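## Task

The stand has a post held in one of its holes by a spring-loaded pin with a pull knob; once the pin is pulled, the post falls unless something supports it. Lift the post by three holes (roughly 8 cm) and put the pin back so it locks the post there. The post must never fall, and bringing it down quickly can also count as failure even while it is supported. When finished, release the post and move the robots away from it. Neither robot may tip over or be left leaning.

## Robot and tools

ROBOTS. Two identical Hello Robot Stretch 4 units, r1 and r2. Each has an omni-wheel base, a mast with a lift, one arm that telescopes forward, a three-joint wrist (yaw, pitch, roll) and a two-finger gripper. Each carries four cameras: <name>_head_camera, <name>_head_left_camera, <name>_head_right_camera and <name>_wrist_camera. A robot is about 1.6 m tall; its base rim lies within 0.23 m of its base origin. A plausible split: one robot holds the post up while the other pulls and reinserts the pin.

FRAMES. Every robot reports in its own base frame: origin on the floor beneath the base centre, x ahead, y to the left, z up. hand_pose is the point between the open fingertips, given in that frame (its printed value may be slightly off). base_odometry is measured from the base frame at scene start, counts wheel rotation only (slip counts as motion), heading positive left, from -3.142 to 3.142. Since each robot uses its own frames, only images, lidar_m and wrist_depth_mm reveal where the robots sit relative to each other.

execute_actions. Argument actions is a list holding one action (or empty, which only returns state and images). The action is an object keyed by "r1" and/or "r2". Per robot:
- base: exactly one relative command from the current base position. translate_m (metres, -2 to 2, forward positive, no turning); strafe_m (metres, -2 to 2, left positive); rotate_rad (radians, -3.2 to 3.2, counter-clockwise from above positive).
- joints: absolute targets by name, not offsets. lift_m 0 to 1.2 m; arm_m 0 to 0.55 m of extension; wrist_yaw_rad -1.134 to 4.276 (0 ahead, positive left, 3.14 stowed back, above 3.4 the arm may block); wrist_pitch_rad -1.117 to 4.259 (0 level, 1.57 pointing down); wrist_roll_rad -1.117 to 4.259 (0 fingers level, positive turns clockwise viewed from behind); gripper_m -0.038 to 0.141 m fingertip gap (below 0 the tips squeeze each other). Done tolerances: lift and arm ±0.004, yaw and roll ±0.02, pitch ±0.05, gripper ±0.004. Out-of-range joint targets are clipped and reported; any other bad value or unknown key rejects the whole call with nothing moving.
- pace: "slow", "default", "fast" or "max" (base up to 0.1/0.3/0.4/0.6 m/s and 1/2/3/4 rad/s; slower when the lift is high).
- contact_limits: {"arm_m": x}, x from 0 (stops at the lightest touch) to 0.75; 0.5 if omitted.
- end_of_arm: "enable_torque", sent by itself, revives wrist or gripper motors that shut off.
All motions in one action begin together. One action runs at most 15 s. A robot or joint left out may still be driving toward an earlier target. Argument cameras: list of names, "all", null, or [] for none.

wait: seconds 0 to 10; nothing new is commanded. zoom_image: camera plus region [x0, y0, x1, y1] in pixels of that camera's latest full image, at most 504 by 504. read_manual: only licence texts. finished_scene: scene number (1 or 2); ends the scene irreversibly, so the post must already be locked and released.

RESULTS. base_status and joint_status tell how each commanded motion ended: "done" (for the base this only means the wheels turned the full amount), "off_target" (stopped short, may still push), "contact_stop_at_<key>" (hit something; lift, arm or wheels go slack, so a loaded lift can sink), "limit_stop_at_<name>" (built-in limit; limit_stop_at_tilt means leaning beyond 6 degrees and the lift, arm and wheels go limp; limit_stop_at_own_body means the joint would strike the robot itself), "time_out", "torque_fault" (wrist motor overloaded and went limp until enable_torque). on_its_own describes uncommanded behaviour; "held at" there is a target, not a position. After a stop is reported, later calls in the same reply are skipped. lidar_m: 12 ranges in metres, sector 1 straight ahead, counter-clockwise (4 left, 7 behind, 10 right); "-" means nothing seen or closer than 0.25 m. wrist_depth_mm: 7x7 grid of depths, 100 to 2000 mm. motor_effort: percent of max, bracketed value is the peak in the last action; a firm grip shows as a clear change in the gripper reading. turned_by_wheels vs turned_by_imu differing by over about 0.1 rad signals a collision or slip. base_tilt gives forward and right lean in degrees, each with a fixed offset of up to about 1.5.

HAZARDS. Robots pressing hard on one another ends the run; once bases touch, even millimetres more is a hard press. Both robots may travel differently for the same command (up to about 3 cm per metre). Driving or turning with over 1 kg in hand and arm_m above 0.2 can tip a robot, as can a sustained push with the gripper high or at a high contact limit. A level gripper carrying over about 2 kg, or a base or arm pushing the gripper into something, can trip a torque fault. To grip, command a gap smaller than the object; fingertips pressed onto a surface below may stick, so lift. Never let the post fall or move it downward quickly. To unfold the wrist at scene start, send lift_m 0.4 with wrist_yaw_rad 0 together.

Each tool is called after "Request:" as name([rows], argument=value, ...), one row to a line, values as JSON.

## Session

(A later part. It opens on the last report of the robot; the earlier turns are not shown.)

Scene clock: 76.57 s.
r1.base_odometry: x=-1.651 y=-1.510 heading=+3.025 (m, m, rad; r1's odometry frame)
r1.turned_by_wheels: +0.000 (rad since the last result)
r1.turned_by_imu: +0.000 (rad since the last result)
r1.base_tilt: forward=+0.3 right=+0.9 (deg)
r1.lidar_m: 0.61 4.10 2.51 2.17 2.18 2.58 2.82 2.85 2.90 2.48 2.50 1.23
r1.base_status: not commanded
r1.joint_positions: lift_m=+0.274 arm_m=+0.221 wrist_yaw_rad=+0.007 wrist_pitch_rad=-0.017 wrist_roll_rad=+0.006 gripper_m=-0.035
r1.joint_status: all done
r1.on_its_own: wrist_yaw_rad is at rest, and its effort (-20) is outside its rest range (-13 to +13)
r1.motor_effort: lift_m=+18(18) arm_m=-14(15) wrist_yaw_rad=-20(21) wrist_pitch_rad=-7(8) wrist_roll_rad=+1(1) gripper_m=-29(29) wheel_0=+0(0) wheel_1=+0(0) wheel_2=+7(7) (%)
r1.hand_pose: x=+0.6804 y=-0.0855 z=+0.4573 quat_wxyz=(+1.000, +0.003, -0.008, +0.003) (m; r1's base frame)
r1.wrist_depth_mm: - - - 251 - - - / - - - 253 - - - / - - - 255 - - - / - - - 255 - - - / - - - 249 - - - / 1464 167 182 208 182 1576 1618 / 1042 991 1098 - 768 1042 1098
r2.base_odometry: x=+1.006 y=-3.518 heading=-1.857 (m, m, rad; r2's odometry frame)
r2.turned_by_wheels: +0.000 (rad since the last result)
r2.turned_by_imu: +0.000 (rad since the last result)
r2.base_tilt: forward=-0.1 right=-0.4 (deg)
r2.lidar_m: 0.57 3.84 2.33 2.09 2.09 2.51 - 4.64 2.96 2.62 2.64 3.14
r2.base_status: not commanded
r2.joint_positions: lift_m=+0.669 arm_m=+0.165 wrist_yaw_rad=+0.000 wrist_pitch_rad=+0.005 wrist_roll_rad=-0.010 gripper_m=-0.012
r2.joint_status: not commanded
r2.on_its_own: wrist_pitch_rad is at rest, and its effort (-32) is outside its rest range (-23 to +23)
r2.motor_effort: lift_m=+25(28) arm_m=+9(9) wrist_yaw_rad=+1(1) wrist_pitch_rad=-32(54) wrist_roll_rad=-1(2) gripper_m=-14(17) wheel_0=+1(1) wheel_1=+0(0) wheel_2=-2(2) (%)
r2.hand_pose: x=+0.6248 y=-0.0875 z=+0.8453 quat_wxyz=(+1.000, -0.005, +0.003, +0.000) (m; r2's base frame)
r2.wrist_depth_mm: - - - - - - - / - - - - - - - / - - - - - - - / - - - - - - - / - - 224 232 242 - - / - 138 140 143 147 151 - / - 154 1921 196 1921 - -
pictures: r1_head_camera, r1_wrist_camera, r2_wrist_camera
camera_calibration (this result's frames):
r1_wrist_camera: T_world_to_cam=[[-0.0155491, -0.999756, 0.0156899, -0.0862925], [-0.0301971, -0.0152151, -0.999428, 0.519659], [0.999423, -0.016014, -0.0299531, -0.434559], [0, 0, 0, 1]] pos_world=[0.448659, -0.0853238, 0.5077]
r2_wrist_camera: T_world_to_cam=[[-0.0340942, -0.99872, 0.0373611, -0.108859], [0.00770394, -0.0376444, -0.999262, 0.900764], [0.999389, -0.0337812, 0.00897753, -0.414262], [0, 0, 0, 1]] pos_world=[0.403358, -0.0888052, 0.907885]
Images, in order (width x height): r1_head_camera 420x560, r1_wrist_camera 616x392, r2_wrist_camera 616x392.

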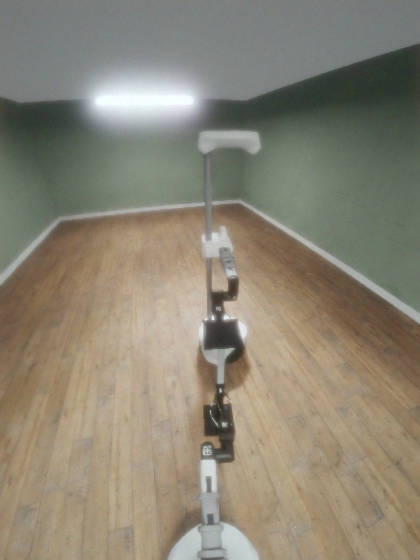

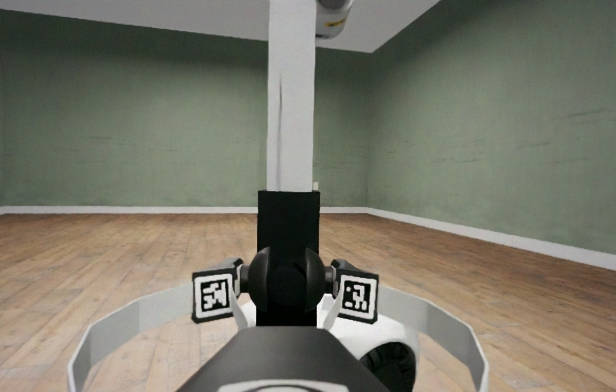

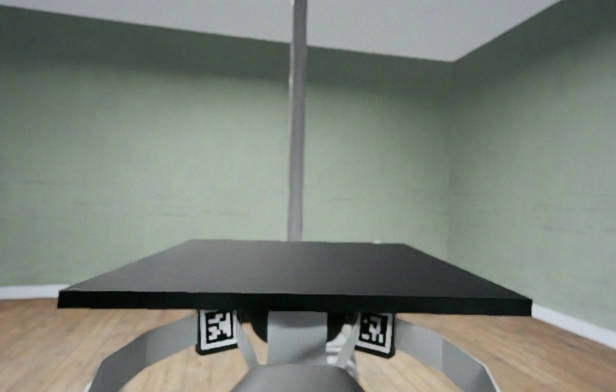

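Request:
execute_actions([
  {"r2": {"joints": {"lift_m": 0.727}}},
], cameras=["r1_head_camera", "r1_wrist_camera", "r2_wrist_camera"])

Request:
zoom_image(camera="r1_wrist_camera", region=[220, 40, 360, 330])

Scene clock: 80.40 s.
r1.base_odometry: x=-1.651 y=-1.510 heading=+3.025 (m, m, rad; r1's odometry frame)
r1.turned_by_wheels: +0.000 (rad since the last result)
r1.turned_by_imu: +0.000 (rad since the last result)
r1.base_tilt: forward=+0.4 right=+0.9 (deg)
r1.lidar_m: 0.60 4.08 2.47 2.18 2.19 2.61 2.84 2.85 2.89 2.50 2.49 1.22
r1.base_status: not commanded
r1.joint_positions: lift_m=+0.274 arm_m=+0.221 wrist_yaw_rad=+0.007 wrist_pitch_rad=-0.017 wrist_roll_rad=+0.006 gripper_m=-0.035
r1.joint_status: not commanded
r1.on_its_own: wrist_yaw_rad is at rest, and its effort (-21) is outside its rest range (-13 to +13)
r1.motor_effort: lift_m=+18(18) arm_m=-14(14) wrist_yaw_rad=-21(21) wrist_pitch_rad=-7(7) wrist_roll_rad=+0(3) gripper_m=-29(28) wheel_0=+0(1) wheel_1=+0(0) wheel_2=+7(8) (%)
r1.hand_pose: x=+0.6804 y=-0.0855 z=+0.4573 quat_wxyz=(+1.000, +0.003, -0.008, +0.003) (m; r1's base frame)
r1.wrist_depth_mm: - - - 252 - - - / - - - 253 - - - / - - - 254 - - - / - - - 254 - - - / - - - 248 - - - / 1464 167 183 208 183 1618 1618 / 1042 1008 1118 - 768 1025 1098
r2.base_odometry: x=+1.006 y=-3.518 heading=-1.857 (m, m, rad; r2's odometry frame)
r2.turned_by_wheels: +0.000 (rad since the last result)
r2.turned_by_imu: -0.001 (rad since the last result)
r2.base_tilt: forward=-0.2 right=-0.4 (deg)
r2.lidar_m: 0.58 3.85 2.33 2.08 2.11 2.52 - 4.66 2.98 2.63 2.64 3.16
r2.base_status: not commanded
r2.joint_positions: lift_m=+0.726 arm_m=+0.165 wrist_yaw_rad=+0.000 wrist_pitch_rad=+0.007 wrist_roll_rad=-0.010 gripper_m=-0.012
r2.joint_status: all done
r2.on_its_own: wrist_pitch_rad is at rest, and its effort (-36) is outside its rest range (-23 to +23)
r2.motor_effort: lift_m=+26(25) arm_m=+9(9) wrist_yaw_rad=+2(1) wrist_pitch_rad=-36(38) wrist_roll_rad=-1(1) gripper_m=-15(17) wheel_0=+0(1) wheel_1=+0(0) wheel_2=-2(2) (%)
r2.hand_pose: x=+0.6248 y=-0.0875 z=+0.9028 quat_wxyz=(+1.000, -0.005, +0.003, +0.000) (m; r2's base frame)
r2.wrist_depth_mm: - - - - - - - / - - - - - - - / - - - - - - - / - - - - - - - / - - 224 233 243 - - / - 138 141 144 148 153 - / - 155 - 196 - - -
pictures: r1_head_camera, r1_wrist_camera, r2_wrist_camera
camera_calibration (this result's frames):
r1_wrist_camera: T_world_to_cam=[[-0.0155493, -0.999756, 0.0156901, -0.0862925], [-0.0301973, -0.0152153, -0.999428, 0.519659], [0.999423, -0.0160142, -0.0299533, -0.434559], [0, 0, 0, 1]] pos_world=[0.448659, -0.0853238, 0.5077]
r2_wrist_camera: T_world_to_cam=[[-0.0340413, -0.99872, 0.037409, -0.111085], [0.00629204, -0.0376441, -0.999271, 0.95916], [0.999401, -0.0337811, 0.00756544, -0.413509], [0, 0, 0, 1]] pos_world=[0.403445, -0.0888052, 0.965745]
Images, in order (width x height): r1_head_camera 420x560, r1_wrist_camera 616x392, r2_wrist_camera 616x392.

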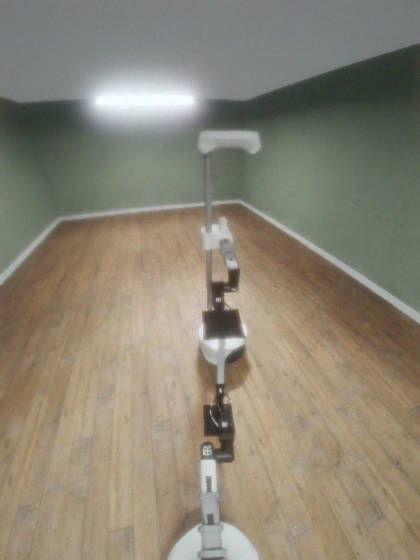

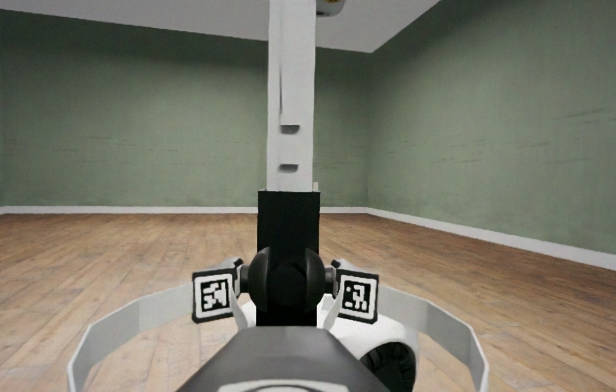

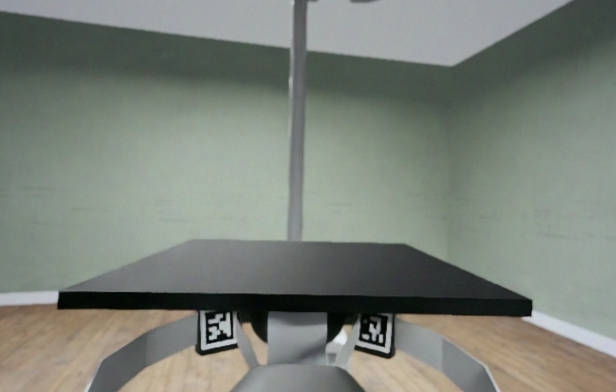

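Region (220, 40, 360, 330) of r1_wrist_camera's 616x392 image, scaled by 1.738; it fills the left 243 columns of this view, and the rest is white.

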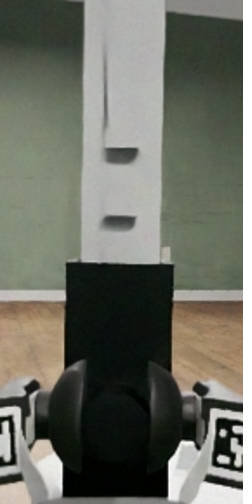

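Request:
zoom_image(camera="r1_wrist_camera", region=[250, 105, 330, 205])

Region (250, 105, 330, 205) of r1_wrist_camera's 616x392 image, scaled by 5.040; it fills the left 403 columns of this view, and the rest is white.

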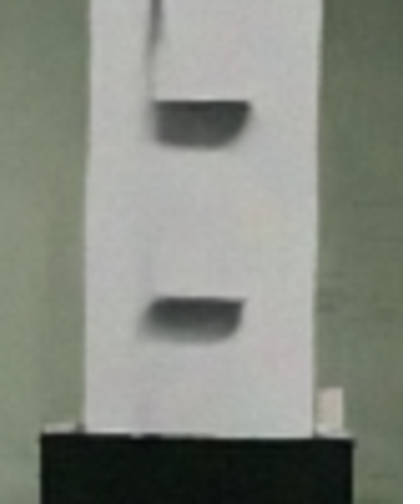

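Request:
execute_actions([
  {"r1": {"joints": {"arm_m": 0.212, "gripper_m": 0.045}}, "r2": {"joints": {"lift_m": 0.736}, "pace": "slow"}},
], cameras=["r1_head_camera", "r1_wrist_camera"])

Request:
zoom_image(camera="r1_wrist_camera", region=[230, 90, 350, 330])

Scene clock: 84.47 s.
r1.base_odometry: x=-1.651 y=-1.510 heading=+3.024 (m, m, rad; r1's odometry frame)
r1.turned_by_wheels: +0.000 (rad since the last result)
r1.turned_by_imu: -0.001 (rad since the last result)
r1.base_tilt: forward=+0.4 right=+0.8 (deg)
r1.lidar_m: 0.61 4.10 2.46 2.16 2.19 2.62 2.83 2.86 2.89 2.50 2.53 1.31
r1.base_status: not commanded
r1.joint_positions: lift_m=+0.274 arm_m=+0.213 wrist_yaw_rad=+0.000 wrist_pitch_rad=-0.017 wrist_roll_rad=+0.006 gripper_m=+0.045
r1.joint_status: all done
r1.motor_effort: lift_m=+18(18) arm_m=-7(14) wrist_yaw_rad=-2(22) wrist_pitch_rad=-5(6) wrist_roll_rad=+2(1) gripper_m=-5(29) wheel_0=+0(0) wheel_1=+1(0) wheel_2=+2(7) (%)
r1.hand_pose: x=+0.6726 y=-0.0873 z=+0.4575 quat_wxyz=(+1.000, +0.003, -0.009, +0.000) (m; r1's base frame)
r1.wrist_depth_mm: - - - 259 - - - / - - - 262 - - - / - - - - - - - / - - - 264 - - - / - - - 258 - - - / 1464 1499 196 218 199 1537 1576 / 1042 976 1118 - 778 1025 1118
r2.base_odometry: x=+1.006 y=-3.518 heading=-1.857 (m, m, rad; r2's odometry frame)
r2.turned_by_wheels: +0.000 (rad since the last result)
r2.turned_by_imu: -0.001 (rad since the last result)
r2.base_tilt: forward=-0.1 right=-0.4 (deg)
r2.lidar_m: 0.59 3.85 2.35 2.09 2.09 2.51 - 4.66 2.99 2.62 2.62 3.17
r2.base_status: not commanded
r2.joint_positions: lift_m=+0.735 arm_m=+0.165 wrist_yaw_rad=+0.000 wrist_pitch_rad=+0.007 wrist_roll_rad=-0.010 gripper_m=-0.012
r2.joint_status: all done
r2.on_its_own: wrist_pitch_rad is at rest, and its effort (-38) is outside its rest range (-23 to +23)
r2.motor_effort: lift_m=+26(28) arm_m=+9(9) wrist_yaw_rad=+0(0) wrist_pitch_rad=-38(39) wrist_roll_rad=-1(1) gripper_m=-15(15) wheel_0=+1(1) wheel_1=+0(0) wheel_2=-2(2) (%)
r2.hand_pose: x=+0.6248 y=-0.0875 z=+0.9115 quat_wxyz=(+1.000, -0.005, +0.004, +0.000) (m; r2's base frame)
r2.wrist_depth_mm: - - - - - - - / - - - - - - - / - - - - - - - / - - - - - - - / - - 224 234 243 - - / - 139 141 145 148 153 - / - 154 1983 196 - - -
pictures: r1_head_camera, r1_wrist_camera
camera_calibration (this result's frames):
r1_wrist_camera: T_world_to_cam=[[-0.0219135, -0.999637, 0.0156755, -0.0839556], [-0.0296426, -0.0150227, -0.999448, 0.519234], [0.99932, -0.022366, -0.0293026, -0.427482], [0, 0, 0, 1]] pos_world=[0.440743, -0.0856859, 0.507736]
Images, in order (width x height): r1_head_camera 420x560, r1_wrist_camera 616x392.

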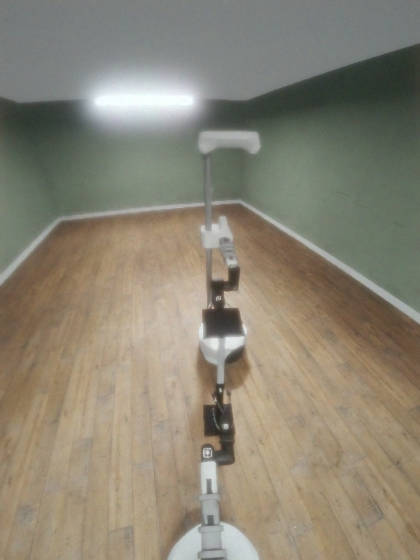

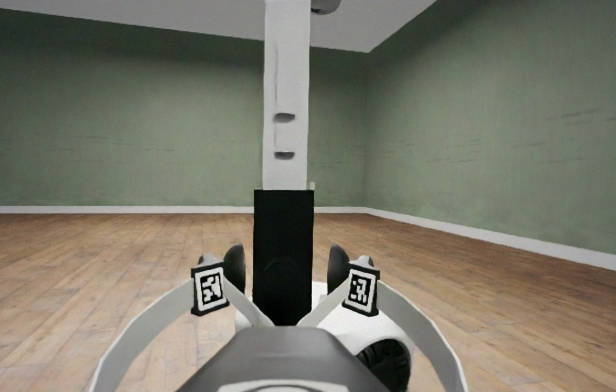

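Region (230, 90, 350, 330) of r1_wrist_camera's 616x392 image, scaled by 2.100.

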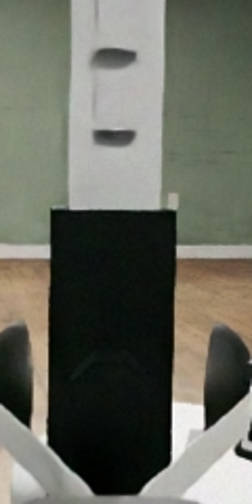

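Request:
execute_actions([
  {"r2": {"joints": {"lift_m": 0.742}, "pace": "slow"}},
], cameras=["r1_wrist_camera"])

Scene clock: 85.57 s.
r1.base_odometry: x=-1.651 y=-1.510 heading=+3.024 (m, m, rad; r1's odometry frame)
r1.turned_by_wheels: +0.000 (rad since the last result)
r1.turned_by_imu: +0.000 (rad since the last result)
r1.base_tilt: forward=+0.4 right=+0.9 (deg)
r1.lidar_m: 0.59 4.11 2.51 2.17 2.18 2.63 2.84 2.84 2.89 2.50 2.50 1.35
r1.base_status: not commanded
r1.joint_positions: lift_m=+0.274 arm_m=+0.213 wrist_yaw_rad=+0.000 wrist_pitch_rad=-0.017 wrist_roll_rad=+0.006 gripper_m=+0.045
r1.joint_status: not commanded
r1.motor_effort: lift_m=+18(18) arm_m=-7(7) wrist_yaw_rad=-4(2) wrist_pitch_rad=-6(6) wrist_roll_rad=+0(1) gripper_m=-3(5) wheel_0=+0(0) wheel_1=+0(0) wheel_2=+2(2) (%)
r1.hand_pose: x=+0.6726 y=-0.0873 z=+0.4575 quat_wxyz=(+1.000, +0.003, -0.009, +0.000) (m; r1's base frame)
r1.wrist_depth_mm: - - - 259 - - - / - - - 262 - - - / - - - - - - - / - - - 265 - - - / - - - 257 - - - / 1464 1464 197 219 199 1537 1618 / 1025 991 1098 - 778 1008 1098
r2.base_odometry: x=+1.006 y=-3.518 heading=-1.857 (m, m, rad; r2's odometry frame)
r2.turned_by_wheels: +0.000 (rad since the last result)
r2.turned_by_imu: +0.000 (rad since the last result)
r2.base_tilt: forward=-0.1 right=-0.4 (deg)
r2.lidar_m: 0.57 3.85 2.34 2.09 2.09 2.52 - 4.65 2.99 2.63 2.63 3.18
r2.base_status: not commanded
r2.joint_positions: lift_m=+0.741 arm_m=+0.165 wrist_yaw_rad=+0.000 wrist_pitch_rad=+0.015 wrist_roll_rad=-0.010 gripper_m=-0.012
r2.joint_status: all done
r2.on_its_own: wrist_pitch_rad is at rest, and its effort (-60) is outside its rest range (-23 to +23)
r2.motor_effort: lift_m=+29(29) arm_m=+8(9) wrist_yaw_rad=+0(1) wrist_pitch_rad=-60(60) wrist_roll_rad=-1(1) gripper_m=-17(16) wheel_0=+0(0) wheel_1=+0(1) wheel_2=-3(2) (%)
r2.hand_pose: x=+0.6249 y=-0.0874 z=+0.9151 quat_wxyz=(+1.000, -0.005, +0.007, +0.000) (m; r2's base frame)
r2.wrist_depth_mm: - - - - - - - / - - - - - - - / - - - - - - - / - - - - - - - / - - 227 236 244 - - / - 146 148 151 138 141 - / - 154 1921 196 1983 - -
pictures: r1_wrist_camera
camera_calibration (this result's frames):
r1_wrist_camera: T_world_to_cam=[[-0.0219133, -0.999637, 0.0156754, -0.0839557], [-0.0296426, -0.0150226, -0.999448, 0.519234], [0.99932, -0.0223659, -0.0293026, -0.427482], [0, 0, 0, 1]] pos_world=[0.440743, -0.0856859, 0.507736]
Images, in order (width x height): r1_wrist_camera 616x392.

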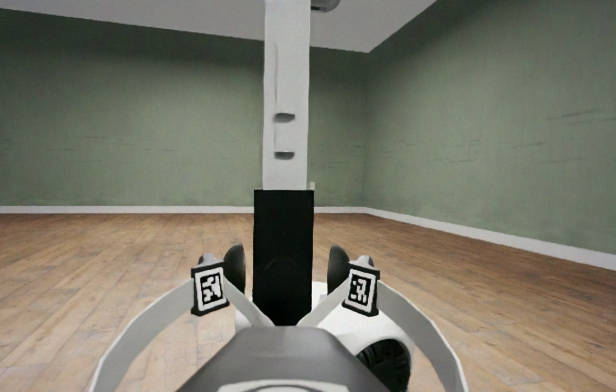

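Request:
zoom_image(camera="r1_wrist_camera", region=[245, 95, 325, 205])

Request:
zoom_image(camera="r1_wrist_camera", region=[220, 210, 350, 330])

Region (245, 95, 325, 205) of r1_wrist_camera's 616x392 image, scaled by 4.582; it fills the left 367 columns of this view, and the rest is white.

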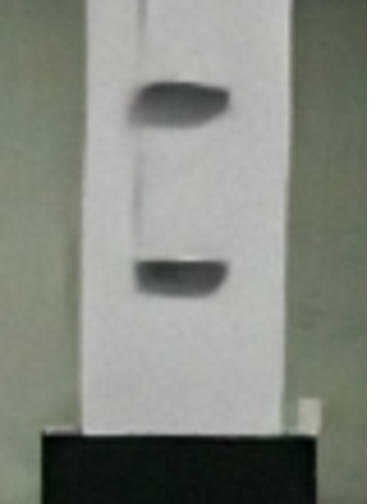

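Region (220, 210, 350, 330) of r1_wrist_camera's 616x392 image, scaled by 3.877; it fills the top 465 rows of this view, and the rest is white.

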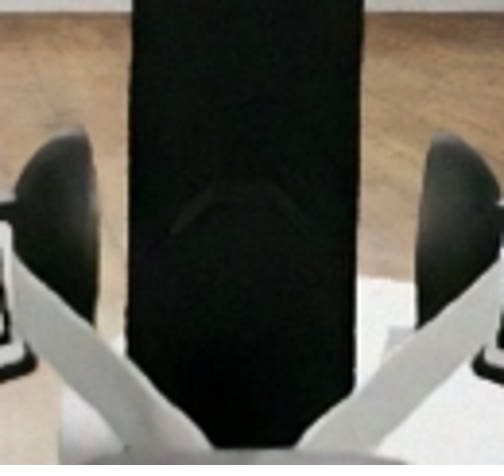

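Request:
execute_actions([
  {"r1": {"joints": {"arm_m": 0.23, "gripper_m": -0.036}, "contact_limits": {"arm_m": 0.25}}, "r2": {"joints": {"lift_m": 0.736}, "pace": "slow"}},
], cameras=["r1_wrist_camera"])

Request:
zoom_image(camera="r1_wrist_camera", region=[220, 210, 350, 330])

Scene clock: 91.83 s.
r1.base_odometry: x=-1.651 y=-1.510 heading=+3.025 (m, m, rad; r1's odometry frame)
r1.turned_by_wheels: +0.000 (rad since the last result)
r1.turned_by_imu: +0.000 (rad since the last result)
r1.base_tilt: forward=+0.4 right=+0.9 (deg)
r1.lidar_m: 0.61 4.08 2.49 2.18 2.15 2.58 2.83 2.85 2.89 2.52 2.52 1.23
r1.base_status: not commanded
r1.joint_positions: lift_m=+0.274 arm_m=+0.229 wrist_yaw_rad=+0.007 wrist_pitch_rad=-0.017 wrist_roll_rad=+0.006 gripper_m=-0.035
r1.joint_status: all done
r1.on_its_own: wrist_yaw_rad is at rest, and its effort (-21) is outside its rest range (-13 to +13)
r1.motor_effort: lift_m=+18(18) arm_m=+3(9) wrist_yaw_rad=-21(21) wrist_pitch_rad=-7(7) wrist_roll_rad=+2(2) gripper_m=-28(30) wheel_0=-1(0) wheel_1=+1(0) wheel_2=+6(6) (%)
r1.contact_limits: arm_m 0.25
r1.hand_pose: x=+0.6893 y=-0.0855 z=+0.4573 quat_wxyz=(+1.000, +0.003, -0.008, +0.003) (m; r1's base frame)
r1.wrist_depth_mm: - - - 242 - - - / - - - 245 - - - / - - - 247 - - - / - - - 243 - - - / - - - 239 - - - / 1464 167 183 199 182 1576 1576 / 1042 991 1098 - 759 1060 1078
r2.base_odometry: x=+1.006 y=-3.518 heading=-1.857 (m, m, rad; r2's odometry frame)
r2.turned_by_wheels: +0.000 (rad since the last result)
r2.turned_by_imu: -0.001 (rad since the last result)
r2.base_tilt: forward=-0.2 right=-0.4 (deg)
r2.lidar_m: 0.58 3.84 2.34 2.09 2.10 2.50 - 4.66 2.93 2.64 2.65 3.17
r2.base_status: not commanded
r2.joint_positions: lift_m=+0.736 arm_m=+0.165 wrist_yaw_rad=+0.000 wrist_pitch_rad=+0.007 wrist_roll_rad=-0.010 gripper_m=-0.012
r2.joint_status: all done
r2.on_its_own: wrist_pitch_rad is at rest, and its effort (-36) is outside its rest range (-23 to +23)
r2.motor_effort: lift_m=+19(25) arm_m=+9(8) wrist_yaw_rad=+0(2) wrist_pitch_rad=-36(60) wrist_roll_rad=-1(2) gripper_m=-16(15) wheel_0=+1(1) wheel_1=+0(0) wheel_2=-2(2) (%)
r2.hand_pose: x=+0.6249 y=-0.0875 z=+0.9123 quat_wxyz=(+1.000, -0.005, +0.003, +0.000) (m; r2's base frame)
r2.wrist_depth_mm: - - - - - - - / - - - - - - - / - - - - - - - / - - - - - - - / - - 225 234 243 - - / - 138 141 144 148 153 - / - 154 - 196 - - -
pictures: r1_wrist_camera
camera_calibration (this result's frames):
r1_wrist_camera: T_world_to_cam=[[-0.015482, -0.999757, 0.0156897, -0.0861812], [-0.0301784, -0.0152172, -0.999429, 0.51992], [0.999425, -0.0159466, -0.0299355, -0.443443], [0, 0, 0, 1]] pos_world=[0.457544, -0.0853199, 0.507701]
Images, in order (width x height): r1_wrist_camera 616x392.

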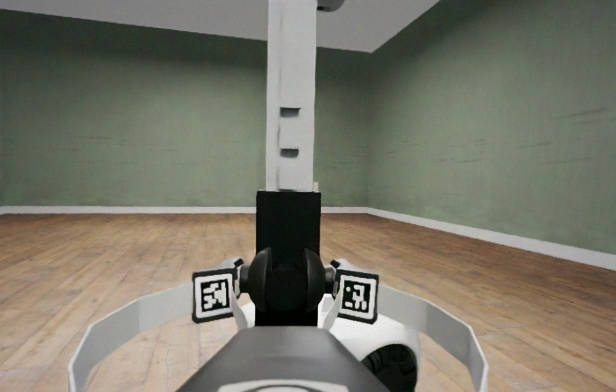

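Region (220, 210, 350, 330) of r1_wrist_camera's 616x392 image, scaled by 3.877; it fills the top 465 rows of this view, and the rest is white.

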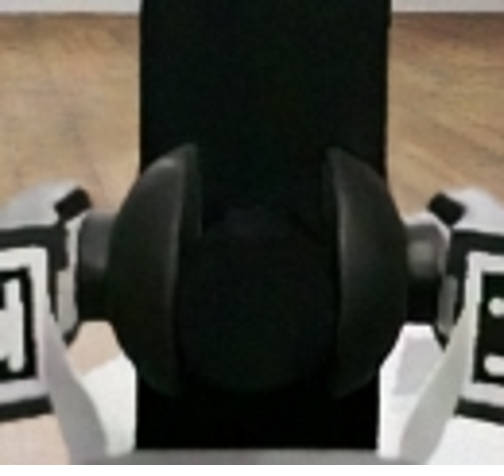

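Request:
execute_actions([
  {"r1": {"joints": {"arm_m": 0.234}, "pace": "slow", "contact_limits": {"arm_m": 0.25}}, "r2": {"joints": {"lift_m": 0.739}, "pace": "slow"}},
], cameras=["r1_wrist_camera"])

Request:
zoom_image(camera="r1_wrist_camera", region=[250, 95, 330, 205])

Scene clock: 94.83 s.
r1.base_odometry: x=-1.651 y=-1.510 heading=+3.025 (m, m, rad; r1's odometry frame)
r1.turned_by_wheels: +0.000 (rad since the last result)
r1.turned_by_imu: +0.000 (rad since the last result)
r1.base_tilt: forward=+0.3 right=+0.9 (deg)
r1.lidar_m: 0.61 4.14 2.48 2.16 2.18 2.61 2.84 2.85 2.89 2.49 2.51 1.24
r1.base_status: not commanded
r1.joint_positions: lift_m=+0.274 arm_m=+0.233 wrist_yaw_rad=+0.005 wrist_pitch_rad=-0.017 wrist_roll_rad=+0.006 gripper_m=-0.035
r1.joint_status: all done
r1.on_its_own: wrist_yaw_rad is at rest, and its effort (-17) is outside its rest range (-13 to +13)
r1.motor_effort: lift_m=+18(18) arm_m=+6(5) wrist_yaw_rad=-17(22) wrist_pitch_rad=-6(6) wrist_roll_rad=+1(2) gripper_m=-25(28) wheel_0=-1(1) wheel_1=+0(0) wheel_2=+6(6) (%)
r1.contact_limits: arm_m 0.25
r1.hand_pose: x=+0.6928 y=-0.0859 z=+0.4574 quat_wxyz=(+1.000, +0.003, -0.008, +0.003) (m; r1's base frame)
r1.wrist_depth_mm: - - - 240 - - - / - - - 241 - - - / - - - 241 - - - / - - - 243 - - - / - - - 236 - - - / 1499 167 183 199 182 1618 1661 / 1025 976 1118 - 759 1025 1098
r2.base_odometry: x=+1.006 y=-3.518 heading=-1.857 (m, m, rad; r2's odometry frame)
r2.turned_by_wheels: +0.000 (rad since the last result)
r2.turned_by_imu: -0.001 (rad since the last result)
r2.base_tilt: forward=-0.2 right=-0.4 (deg)
r2.lidar_m: 0.58 3.84 2.33 2.09 2.09 2.51 - 4.62 2.97 2.64 2.64 3.17
r2.base_status: not commanded
r2.joint_positions: lift_m=+0.738 arm_m=+0.165 wrist_yaw_rad=+0.000 wrist_pitch_rad=+0.006 wrist_roll_rad=-0.010 gripper_m=-0.012
r2.joint_status: all done
r2.on_its_own: wrist_pitch_rad is at rest, and its effort (-35) is outside its rest range (-23 to +23)
r2.motor_effort: lift_m=+26(28) arm_m=+8(8) wrist_yaw_rad=+1(1) wrist_pitch_rad=-35(37) wrist_roll_rad=+0(1) gripper_m=-17(14) wheel_0=+1(1) wheel_1=-1(0) wheel_2=-2(2) (%)
r2.hand_pose: x=+0.6249 y=-0.0875 z=+0.9148 quat_wxyz=(+1.000, -0.005, +0.003, +0.000) (m; r2's base frame)
r2.wrist_depth_mm: - - - - - - - / - - - - - - - / - - - - - - - / - - - - - - - / - - 224 234 242 - - / - 138 141 144 148 153 - / - 155 - 196 - - -
pictures: r1_wrist_camera
camera_calibration (this result's frames):
r1_wrist_camera: T_world_to_cam=[[-0.0169956, -0.999733, 0.0156839, -0.0855119], [-0.0299538, -0.0151701, -0.999436, 0.519941], [0.999407, -0.0174558, -0.0296879, -0.447119], [0, 0, 0, 1]] pos_world=[0.460975, -0.0854064, 0.507715]
Images, in order (width x height): r1_wrist_camera 616x392.

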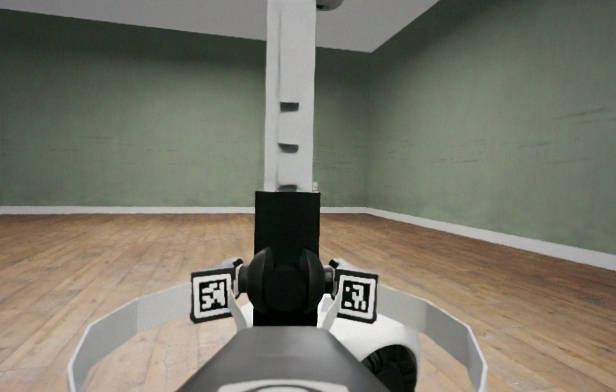

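Region (250, 95, 330, 205) of r1_wrist_camera's 616x392 image, scaled by 4.582; it fills the left 367 columns of this view, and the rest is white.

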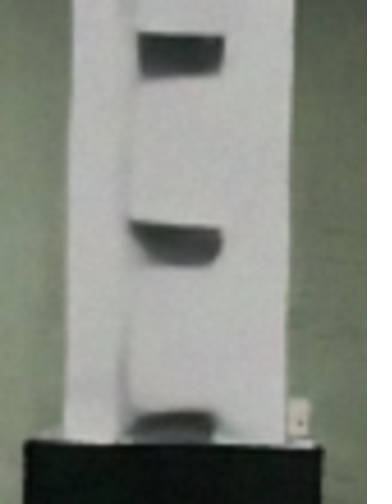

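Request:
execute_actions([
  {"r1": {"joints": {"arm_m": 0.221, "gripper_m": 0.045}}},
], cameras=["r1_wrist_camera", "r1_head_camera"])

Request:
zoom_image(camera="r1_head_camera", region=[200, 370, 240, 415])

Scene clock: 97.50 s.
r1.base_odometry: x=-1.651 y=-1.510 heading=+3.024 (m, m, rad; r1's odometry frame)
r1.turned_by_wheels: +0.000 (rad since the last result)
r1.turned_by_imu: +0.000 (rad since the last result)
r1.base_tilt: forward=+0.3 right=+0.9 (deg)
r1.lidar_m: 0.61 4.06 2.49 2.18 2.16 2.60 2.85 2.85 2.90 2.49 2.51 1.27
r1.base_status: not commanded
r1.joint_positions: lift_m=+0.274 arm_m=+0.223 wrist_yaw_rad=+0.000 wrist_pitch_rad=-0.017 wrist_roll_rad=+0.006 gripper_m=+0.045
r1.joint_status: all done
r1.motor_effort: lift_m=+18(18) arm_m=-9(15) wrist_yaw_rad=-2(20) wrist_pitch_rad=-5(6) wrist_roll_rad=+1(0) gripper_m=-4(25) wheel_0=+0(0) wheel_1=+0(0) wheel_2=+3(6) (%)
r1.hand_pose: x=+0.6819 y=-0.0873 z=+0.4575 quat_wxyz=(+1.000, +0.003, -0.009, +0.000) (m; r1's base frame)
r1.wrist_depth_mm: - - - 250 - - - / - - - 252 - - - / - - - 254 - - - / - - - 255 - - - / - - - 248 - - - / 1430 1499 197 213 198 1618 1618 / 1042 991 1098 - 759 1025 1118
r2.base_odometry: x=+1.006 y=-3.518 heading=-1.857 (m, m, rad; r2's odometry frame)
r2.turned_by_wheels: +0.000 (rad since the last result)
r2.turned_by_imu: -0.001 (rad since the last result)
r2.base_tilt: forward=-0.2 right=-0.5 (deg)
r2.lidar_m: 0.59 3.82 2.35 2.09 2.09 2.49 - 4.65 2.99 2.64 2.65 3.18
r2.base_status: not commanded
r2.joint_positions: lift_m=+0.738 arm_m=+0.165 wrist_yaw_rad=+0.000 wrist_pitch_rad=+0.006 wrist_roll_rad=-0.010 gripper_m=-0.012
r2.joint_status: not commanded
r2.on_its_own: wrist_pitch_rad is at rest, and its effort (-36) is outside its rest range (-23 to +23)
r2.motor_effort: lift_m=+26(26) arm_m=+8(8) wrist_yaw_rad=+1(1) wrist_pitch_rad=-36(35) wrist_roll_rad=-1(2) gripper_m=-15(15) wheel_0=+1(1) wheel_1=+0(0) wheel_2=-2(2) (%)
r2.hand_pose: x=+0.6249 y=-0.0875 z=+0.9148 quat_wxyz=(+1.000, -0.005, +0.003, +0.000) (m; r2's base frame)
r2.wrist_depth_mm: - - - - - - - / - - - - - - - / - - - - - - - / - - - - - - - / - - 224 233 243 - - / - 138 141 144 148 152 - / - 154 - 195 - - -
pictures: r1_head_camera, r1_wrist_camera
camera_calibration (this result's frames):
r1_wrist_camera: T_world_to_cam=[[-0.0219236, -0.999637, 0.0156762, -0.0837475], [-0.0296771, -0.0150224, -0.999447, 0.519523], [0.999319, -0.0223767, -0.029337, -0.43679], [0, 0, 0, 1]] pos_world=[0.450074, -0.0856865, 0.507735]
Images, in order (width x height): r1_head_camera 420x560, r1_wrist_camera 616x392.

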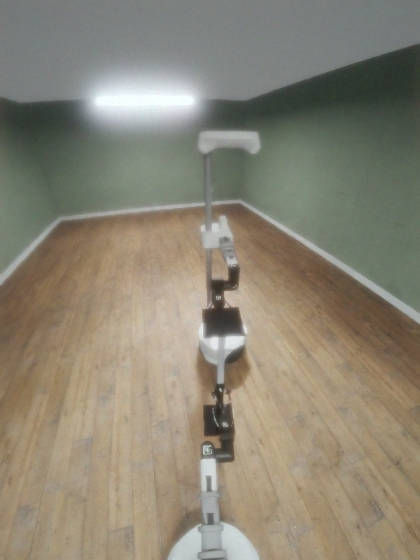

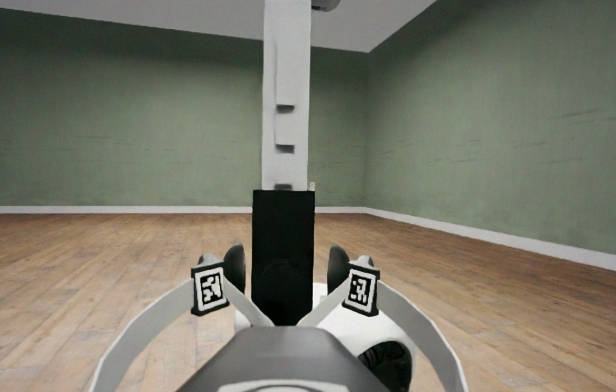

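Region (200, 370, 240, 415) of r1_head_camera's 420x560 image, scaled by 11.200, with more detail than that image has.

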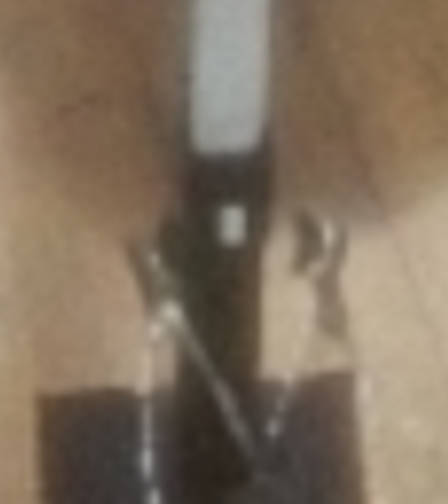

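Request:
execute_actions([
  {"r1": {"base": {"translate_m": -0.3}, "joints": {"arm_m": 0.0}, "pace": "fast"}, "r2": {"joints": {"lift_m": 0.727}, "pace": "slow"}},
], cameras=["r1_wrist_camera", "r2_wrist_camera"])

Scene clock: 100.33 s.
r1.base_odometry: x=-1.353 y=-1.546 heading=+3.024 (m, m, rad; r1's odometry frame)
r1.turned_by_wheels: +0.000 (rad since the last result)
r1.turned_by_imu: +0.002 (rad since the last result)
r1.base_tilt: forward=+0.3 right=+0.8 (deg)
r1.lidar_m: 0.90 3.95 2.40 2.10 2.13 2.53 2.57 2.55 2.95 2.57 2.56 3.10
r1.base_status: done
r1.joint_positions: lift_m=+0.274 arm_m=+0.003 wrist_yaw_rad=+0.000 wrist_pitch_rad=-0.017 wrist_roll_rad=+0.006 gripper_m=+0.045
r1.joint_status: all done
joint sent to its limit — the command would take r1.arm_m past its lower limit, so that joint was sent only as far as its limit.
r1.motor_effort: lift_m=+18(18) arm_m=-9(9) wrist_yaw_rad=+0(3) wrist_pitch_rad=-6(6) wrist_roll_rad=+1(1) gripper_m=-5(5) wheel_0=-1(8) wheel_1=-1(9) wheel_2=-1(12) (%)
r1.hand_pose: x=+0.4622 y=-0.0875 z=+0.4573 quat_wxyz=(+1.000, +0.003, -0.008, +0.000) (m; r1's base frame)
r1.wrist_depth_mm: - - - 1042 - - - / - - - - - - - / - - - - - - - / - - - - - - - / - - - 1229 - - - / 1464 1499 196 778 198 1576 1576 / 1042 976 1118 - 1078 1025 1098
r2.base_odometry: x=+1.006 y=-3.518 heading=-1.857 (m, m, rad; r2's odometry frame)
r2.turned_by_wheels: +0.000 (rad since the last result)
r2.turned_by_imu: -0.001 (rad since the last result)
r2.base_tilt: forward=-0.2 right=-0.5 (deg)
r2.lidar_m: 0.56 3.83 2.35 2.09 2.09 2.51 - 4.65 2.98 2.64 2.64 3.18
r2.base_status: not commanded
r2.joint_positions: lift_m=+0.727 arm_m=+0.165 wrist_yaw_rad=-0.001 wrist_pitch_rad=-0.007 wrist_roll_rad=-0.010 gripper_m=-0.012
r2.joint_status: all done
r2.motor_effort: lift_m=+14(29) arm_m=+8(8) wrist_yaw_rad=+3(3) wrist_pitch_rad=+2(36) wrist_roll_rad=-1(1) gripper_m=-14(14) wheel_0=+1(1) wheel_1=+0(0) wheel_2=-2(2) (%)
r2.hand_pose: x=+0.6248 y=-0.0877 z=+0.9076 quat_wxyz=(+1.000, -0.005, -0.003, -0.001) (m; r2's base frame)
r2.wrist_depth_mm: - - - 1308 - - - / - - - - - - - / - - - - - - - / - - - - - - - / - - 219 229 241 - - / - - 175 195 178 - - / - 154 - 195 - - -
pictures: r1_wrist_camera, r2_wrist_camera
camera_calibration (this result's frames):
r1_wrist_camera: T_world_to_cam=[[-0.0225684, -0.999622, 0.0156878, -0.0884568], [-0.0302089, -0.0150028, -0.999431, 0.513081], [0.999289, -0.0230295, -0.0298589, -0.217017], [0, 0, 0, 1]] pos_world=[0.230366, -0.0857235, 0.507697]
r2_wrist_camera: T_world_to_cam=[[-0.0352798, -0.998694, 0.0369548, -0.11029], [0.0195644, -0.0376609, -0.999099, 0.955468], [0.999186, -0.034525, 0.0208675, -0.425551], [0, 0, 0, 1]] pos_world=[0.40262, -0.0888544, 0.967563]
Images, in order (width x height): r1_wrist_camera 616x392, r2_wrist_camera 616x392.

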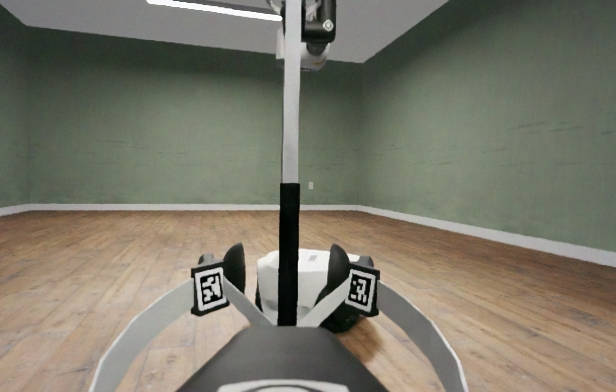

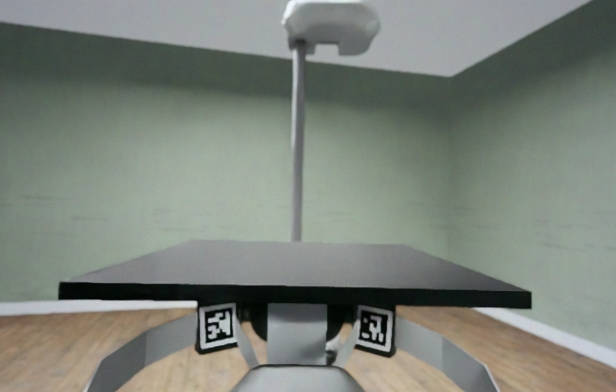

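Request:
execute_actions([
  {"r2": {"joints": {"gripper_m": 0.07, "arm_m": 0.154}}},
], cameras=["r2_wrist_camera"])

Request:
execute_actions([
  {"r2": {"base": {"translate_m": -0.3}, "joints": {"arm_m": 0.01, "lift_m": 0.715}, "pace": "fast"}},
], cameras=["r1_wrist_camera", "r2_wrist_camera", "r1_head_camera", "r2_head_camera"])

Scene clock: 102.83 s.
r1.base_odometry: x=-1.353 y=-1.546 heading=+3.024 (m, m, rad; r1's odometry frame)
r1.turned_by_wheels: +0.000 (rad since the last result)
r1.turned_by_imu: +0.000 (rad since the last result)
r1.base_tilt: forward=+0.4 right=+0.8 (deg)
r1.lidar_m: 0.92 3.98 2.39 2.11 2.10 2.54 2.54 2.56 2.96 2.56 2.59 3.06
r1.base_status: not commanded
r1.joint_positions: lift_m=+0.274 arm_m=+0.003 wrist_yaw_rad=+0.000 wrist_pitch_rad=-0.017 wrist_roll_rad=+0.006 gripper_m=+0.045
r1.joint_status: not commanded
r1.motor_effort: lift_m=+18(18) arm_m=-9(9) wrist_yaw_rad=-1(2) wrist_pitch_rad=-8(6) wrist_roll_rad=+1(1) gripper_m=-4(5) wheel_0=-1(1) wheel_1=-1(1) wheel_2=-1(1) (%)
r1.hand_pose: x=+0.4622 y=-0.0875 z=+0.4573 quat_wxyz=(+1.000, +0.003, -0.008, +0.000) (m; r1's base frame)
r1.wrist_depth_mm: - - - 1042 - - - / - - - - - - - / - - - - - - - / - - - - - - - / - - - 1255 - - - / 1499 1499 196 788 199 1618 1576 / 1025 976 1118 - 1042 1042 1098
r2.base_odometry: x=+1.006 y=-3.518 heading=-1.857 (m, m, rad; r2's odometry frame)
r2.turned_by_wheels: +0.000 (rad since the last result)
r2.turned_by_imu: +0.000 (rad since the last result)
r2.base_tilt: forward=-0.2 right=-0.4 (deg)
r2.lidar_m: 0.59 3.86 2.34 2.08 2.09 2.51 - 4.66 2.98 2.64 2.64 3.14
r2.base_status: not commanded
r2.joint_positions: lift_m=+0.727 arm_m=+0.155 wrist_yaw_rad=+0.001 wrist_pitch_rad=-0.004 wrist_roll_rad=-0.010 gripper_m=+0.070
r2.joint_status: all done
r2.motor_effort: lift_m=+15(15) arm_m=-8(15) wrist_yaw_rad=-1(20) wrist_pitch_rad=-6(6) wrist_roll_rad=-2(1) gripper_m=-2(20) wheel_0=+0(1) wheel_1=+0(0) wheel_2=+0(4) (%)
r2.hand_pose: x=+0.6148 y=-0.0873 z=+0.9067 quat_wxyz=(+1.000, -0.005, -0.002, +0.000) (m; r2's base frame)
r2.wrist_depth_mm: - - - 1308 - - - / - - - - - - - / - - - - - - - / - - - - - - - / - - 203 213 224 - - / - - 191 204 193 - - / - - - 158 - - -
pictures: r2_wrist_camera
camera_calibration (this result's frames):
r2_wrist_camera: T_world_to_cam=[[-0.0336245, -0.998748, 0.0370514, -0.111273], [0.0168072, -0.0376322, -0.99915, 0.956524], [0.999293, -0.0329732, 0.0180515, -0.412881], [0, 0, 0, 1]] pos_world=[0.392771, -0.0887514, 0.967287]
Images, in order (width x height): r2_wrist_camera 616x392.

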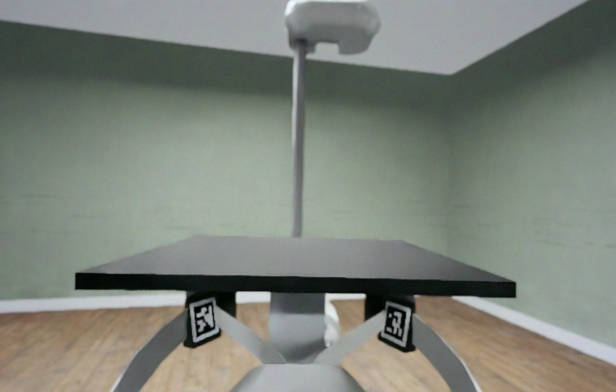

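Scene clock: 105.00 s.
r1.base_odometry: x=-1.353 y=-1.546 heading=+3.024 (m, m, rad; r1's odometry frame)
r1.turned_by_wheels: +0.000 (rad since the last result)
r1.turned_by_imu: +0.000 (rad since the last result)
r1.base_tilt: forward=+0.4 right=+0.8 (deg)
r1.lidar_m: 0.90 3.95 2.40 2.07 2.12 2.51 2.52 2.56 2.95 2.52 2.60 3.14
r1.base_status: not commanded
r1.joint_positions: lift_m=+0.274 arm_m=+0.003 wrist_yaw_rad=+0.000 wrist_pitch_rad=-0.017 wrist_roll_rad=+0.006 gripper_m=+0.045
r1.joint_status: not commanded
r1.motor_effort: lift_m=+18(18) arm_m=-9(9) wrist_yaw_rad=-1(0) wrist_pitch_rad=-6(6) wrist_roll_rad=+1(2) gripper_m=-3(5) wheel_0=-1(1) wheel_1=-1(1) wheel_2=-1(1) (%)
r1.hand_pose: x=+0.4622 y=-0.0875 z=+0.4573 quat_wxyz=(+1.000, +0.003, -0.008, +0.000) (m; r1's base frame)
r1.wrist_depth_mm: - - - - - - - / - - - - - - - / - - - - - - - / - - - - - - - / - - - 1537 - - - / 1499 1464 196 778 199 1618 1661 / 1025 991 1118 - 1060 1042 1098
r2.base_odometry: x=+1.091 y=-3.231 heading=-1.858 (m, m, rad; r2's odometry frame)
r2.turned_by_wheels: +0.000 (rad since the last result)
r2.turned_by_imu: -0.001 (rad since the last result)
r2.base_tilt: forward=-0.2 right=-0.4 (deg)
r2.lidar_m: 0.80 3.75 2.26 2.03 2.04 2.42 - 4.35 3.06 2.70 2.71 3.24
r2.base_status: done
r2.joint_positions: lift_m=+0.715 arm_m=+0.011 wrist_yaw_rad=+0.000 wrist_pitch_rad=-0.003 wrist_roll_rad=-0.010 gripper_m=+0.070
r2.joint_status: all done
r2.motor_effort: lift_m=+16(17) arm_m=-8(9) wrist_yaw_rad=+0(2) wrist_pitch_rad=-7(7) wrist_roll_rad=+0(1) gripper_m=+0(2) wheel_0=+0(6) wheel_1=-1(5) wheel_2=-2(12) (%)
r2.hand_pose: x=+0.4708 y=-0.0874 z=+0.8945 quat_wxyz=(+1.000, -0.005, -0.002, +0.000) (m; r2's base frame)
r2.wrist_depth_mm: - - - - - - - / - - - - - - - / - - - - - - - / - - - - - - - / - - - - - - - / - - 212 - 214 - - / - - - 158 - - -
pictures: r1_head_camera, r1_wrist_camera, r2_head_camera, r2_wrist_camera
camera_calibration (this result's frames):
r1_wrist_camera: T_world_to_cam=[[-0.0225683, -0.999622, 0.0156878, -0.0884568], [-0.0302089, -0.0150028, -0.999431, 0.513081], [0.999289, -0.0230293, -0.0298589, -0.217017], [0, 0, 0, 1]] pos_world=[0.230366, -0.0857235, 0.507697]
r2_wrist_camera: T_world_to_cam=[[-0.0341695, -0.998728, 0.037068, -0.115581], [0.0163027, -0.0376417, -0.999158, 0.946983], [0.999283, -0.0335364, 0.0175682, -0.268382], [0, 0, 0, 1]] pos_world=[0.248802, -0.0887889, 0.955185]
Images, in order (width x height): r1_head_camera 420x560, r1_wrist_camera 616x392, r2_head_camera 420x560, r2_wrist_camera 616x392.

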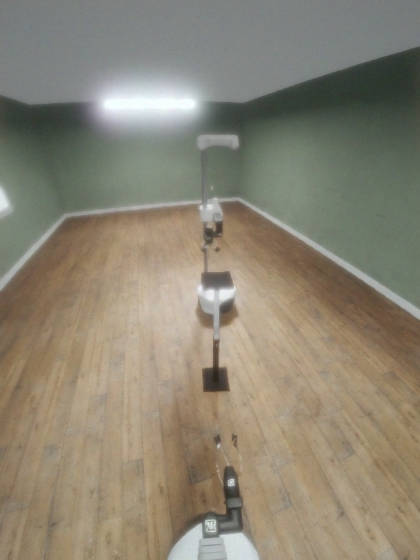

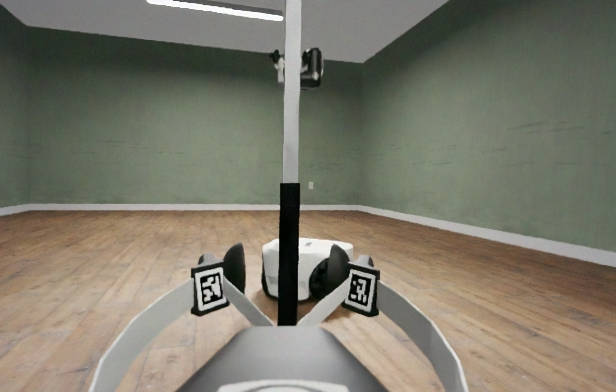

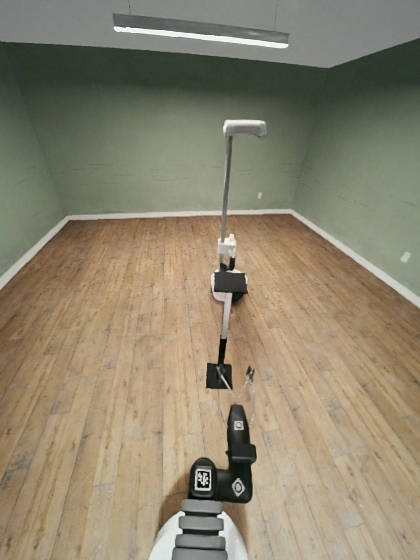

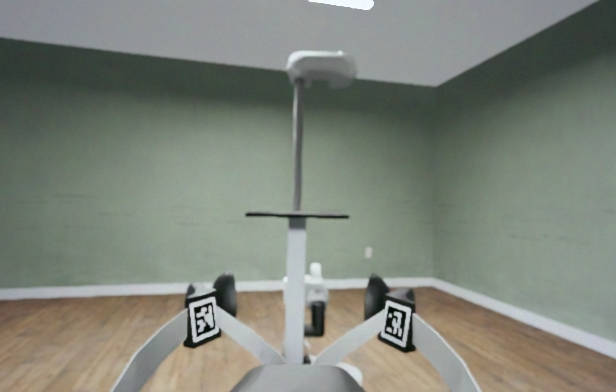

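Request:
finished_scene(scene=1)

The scene is finished: the task was done.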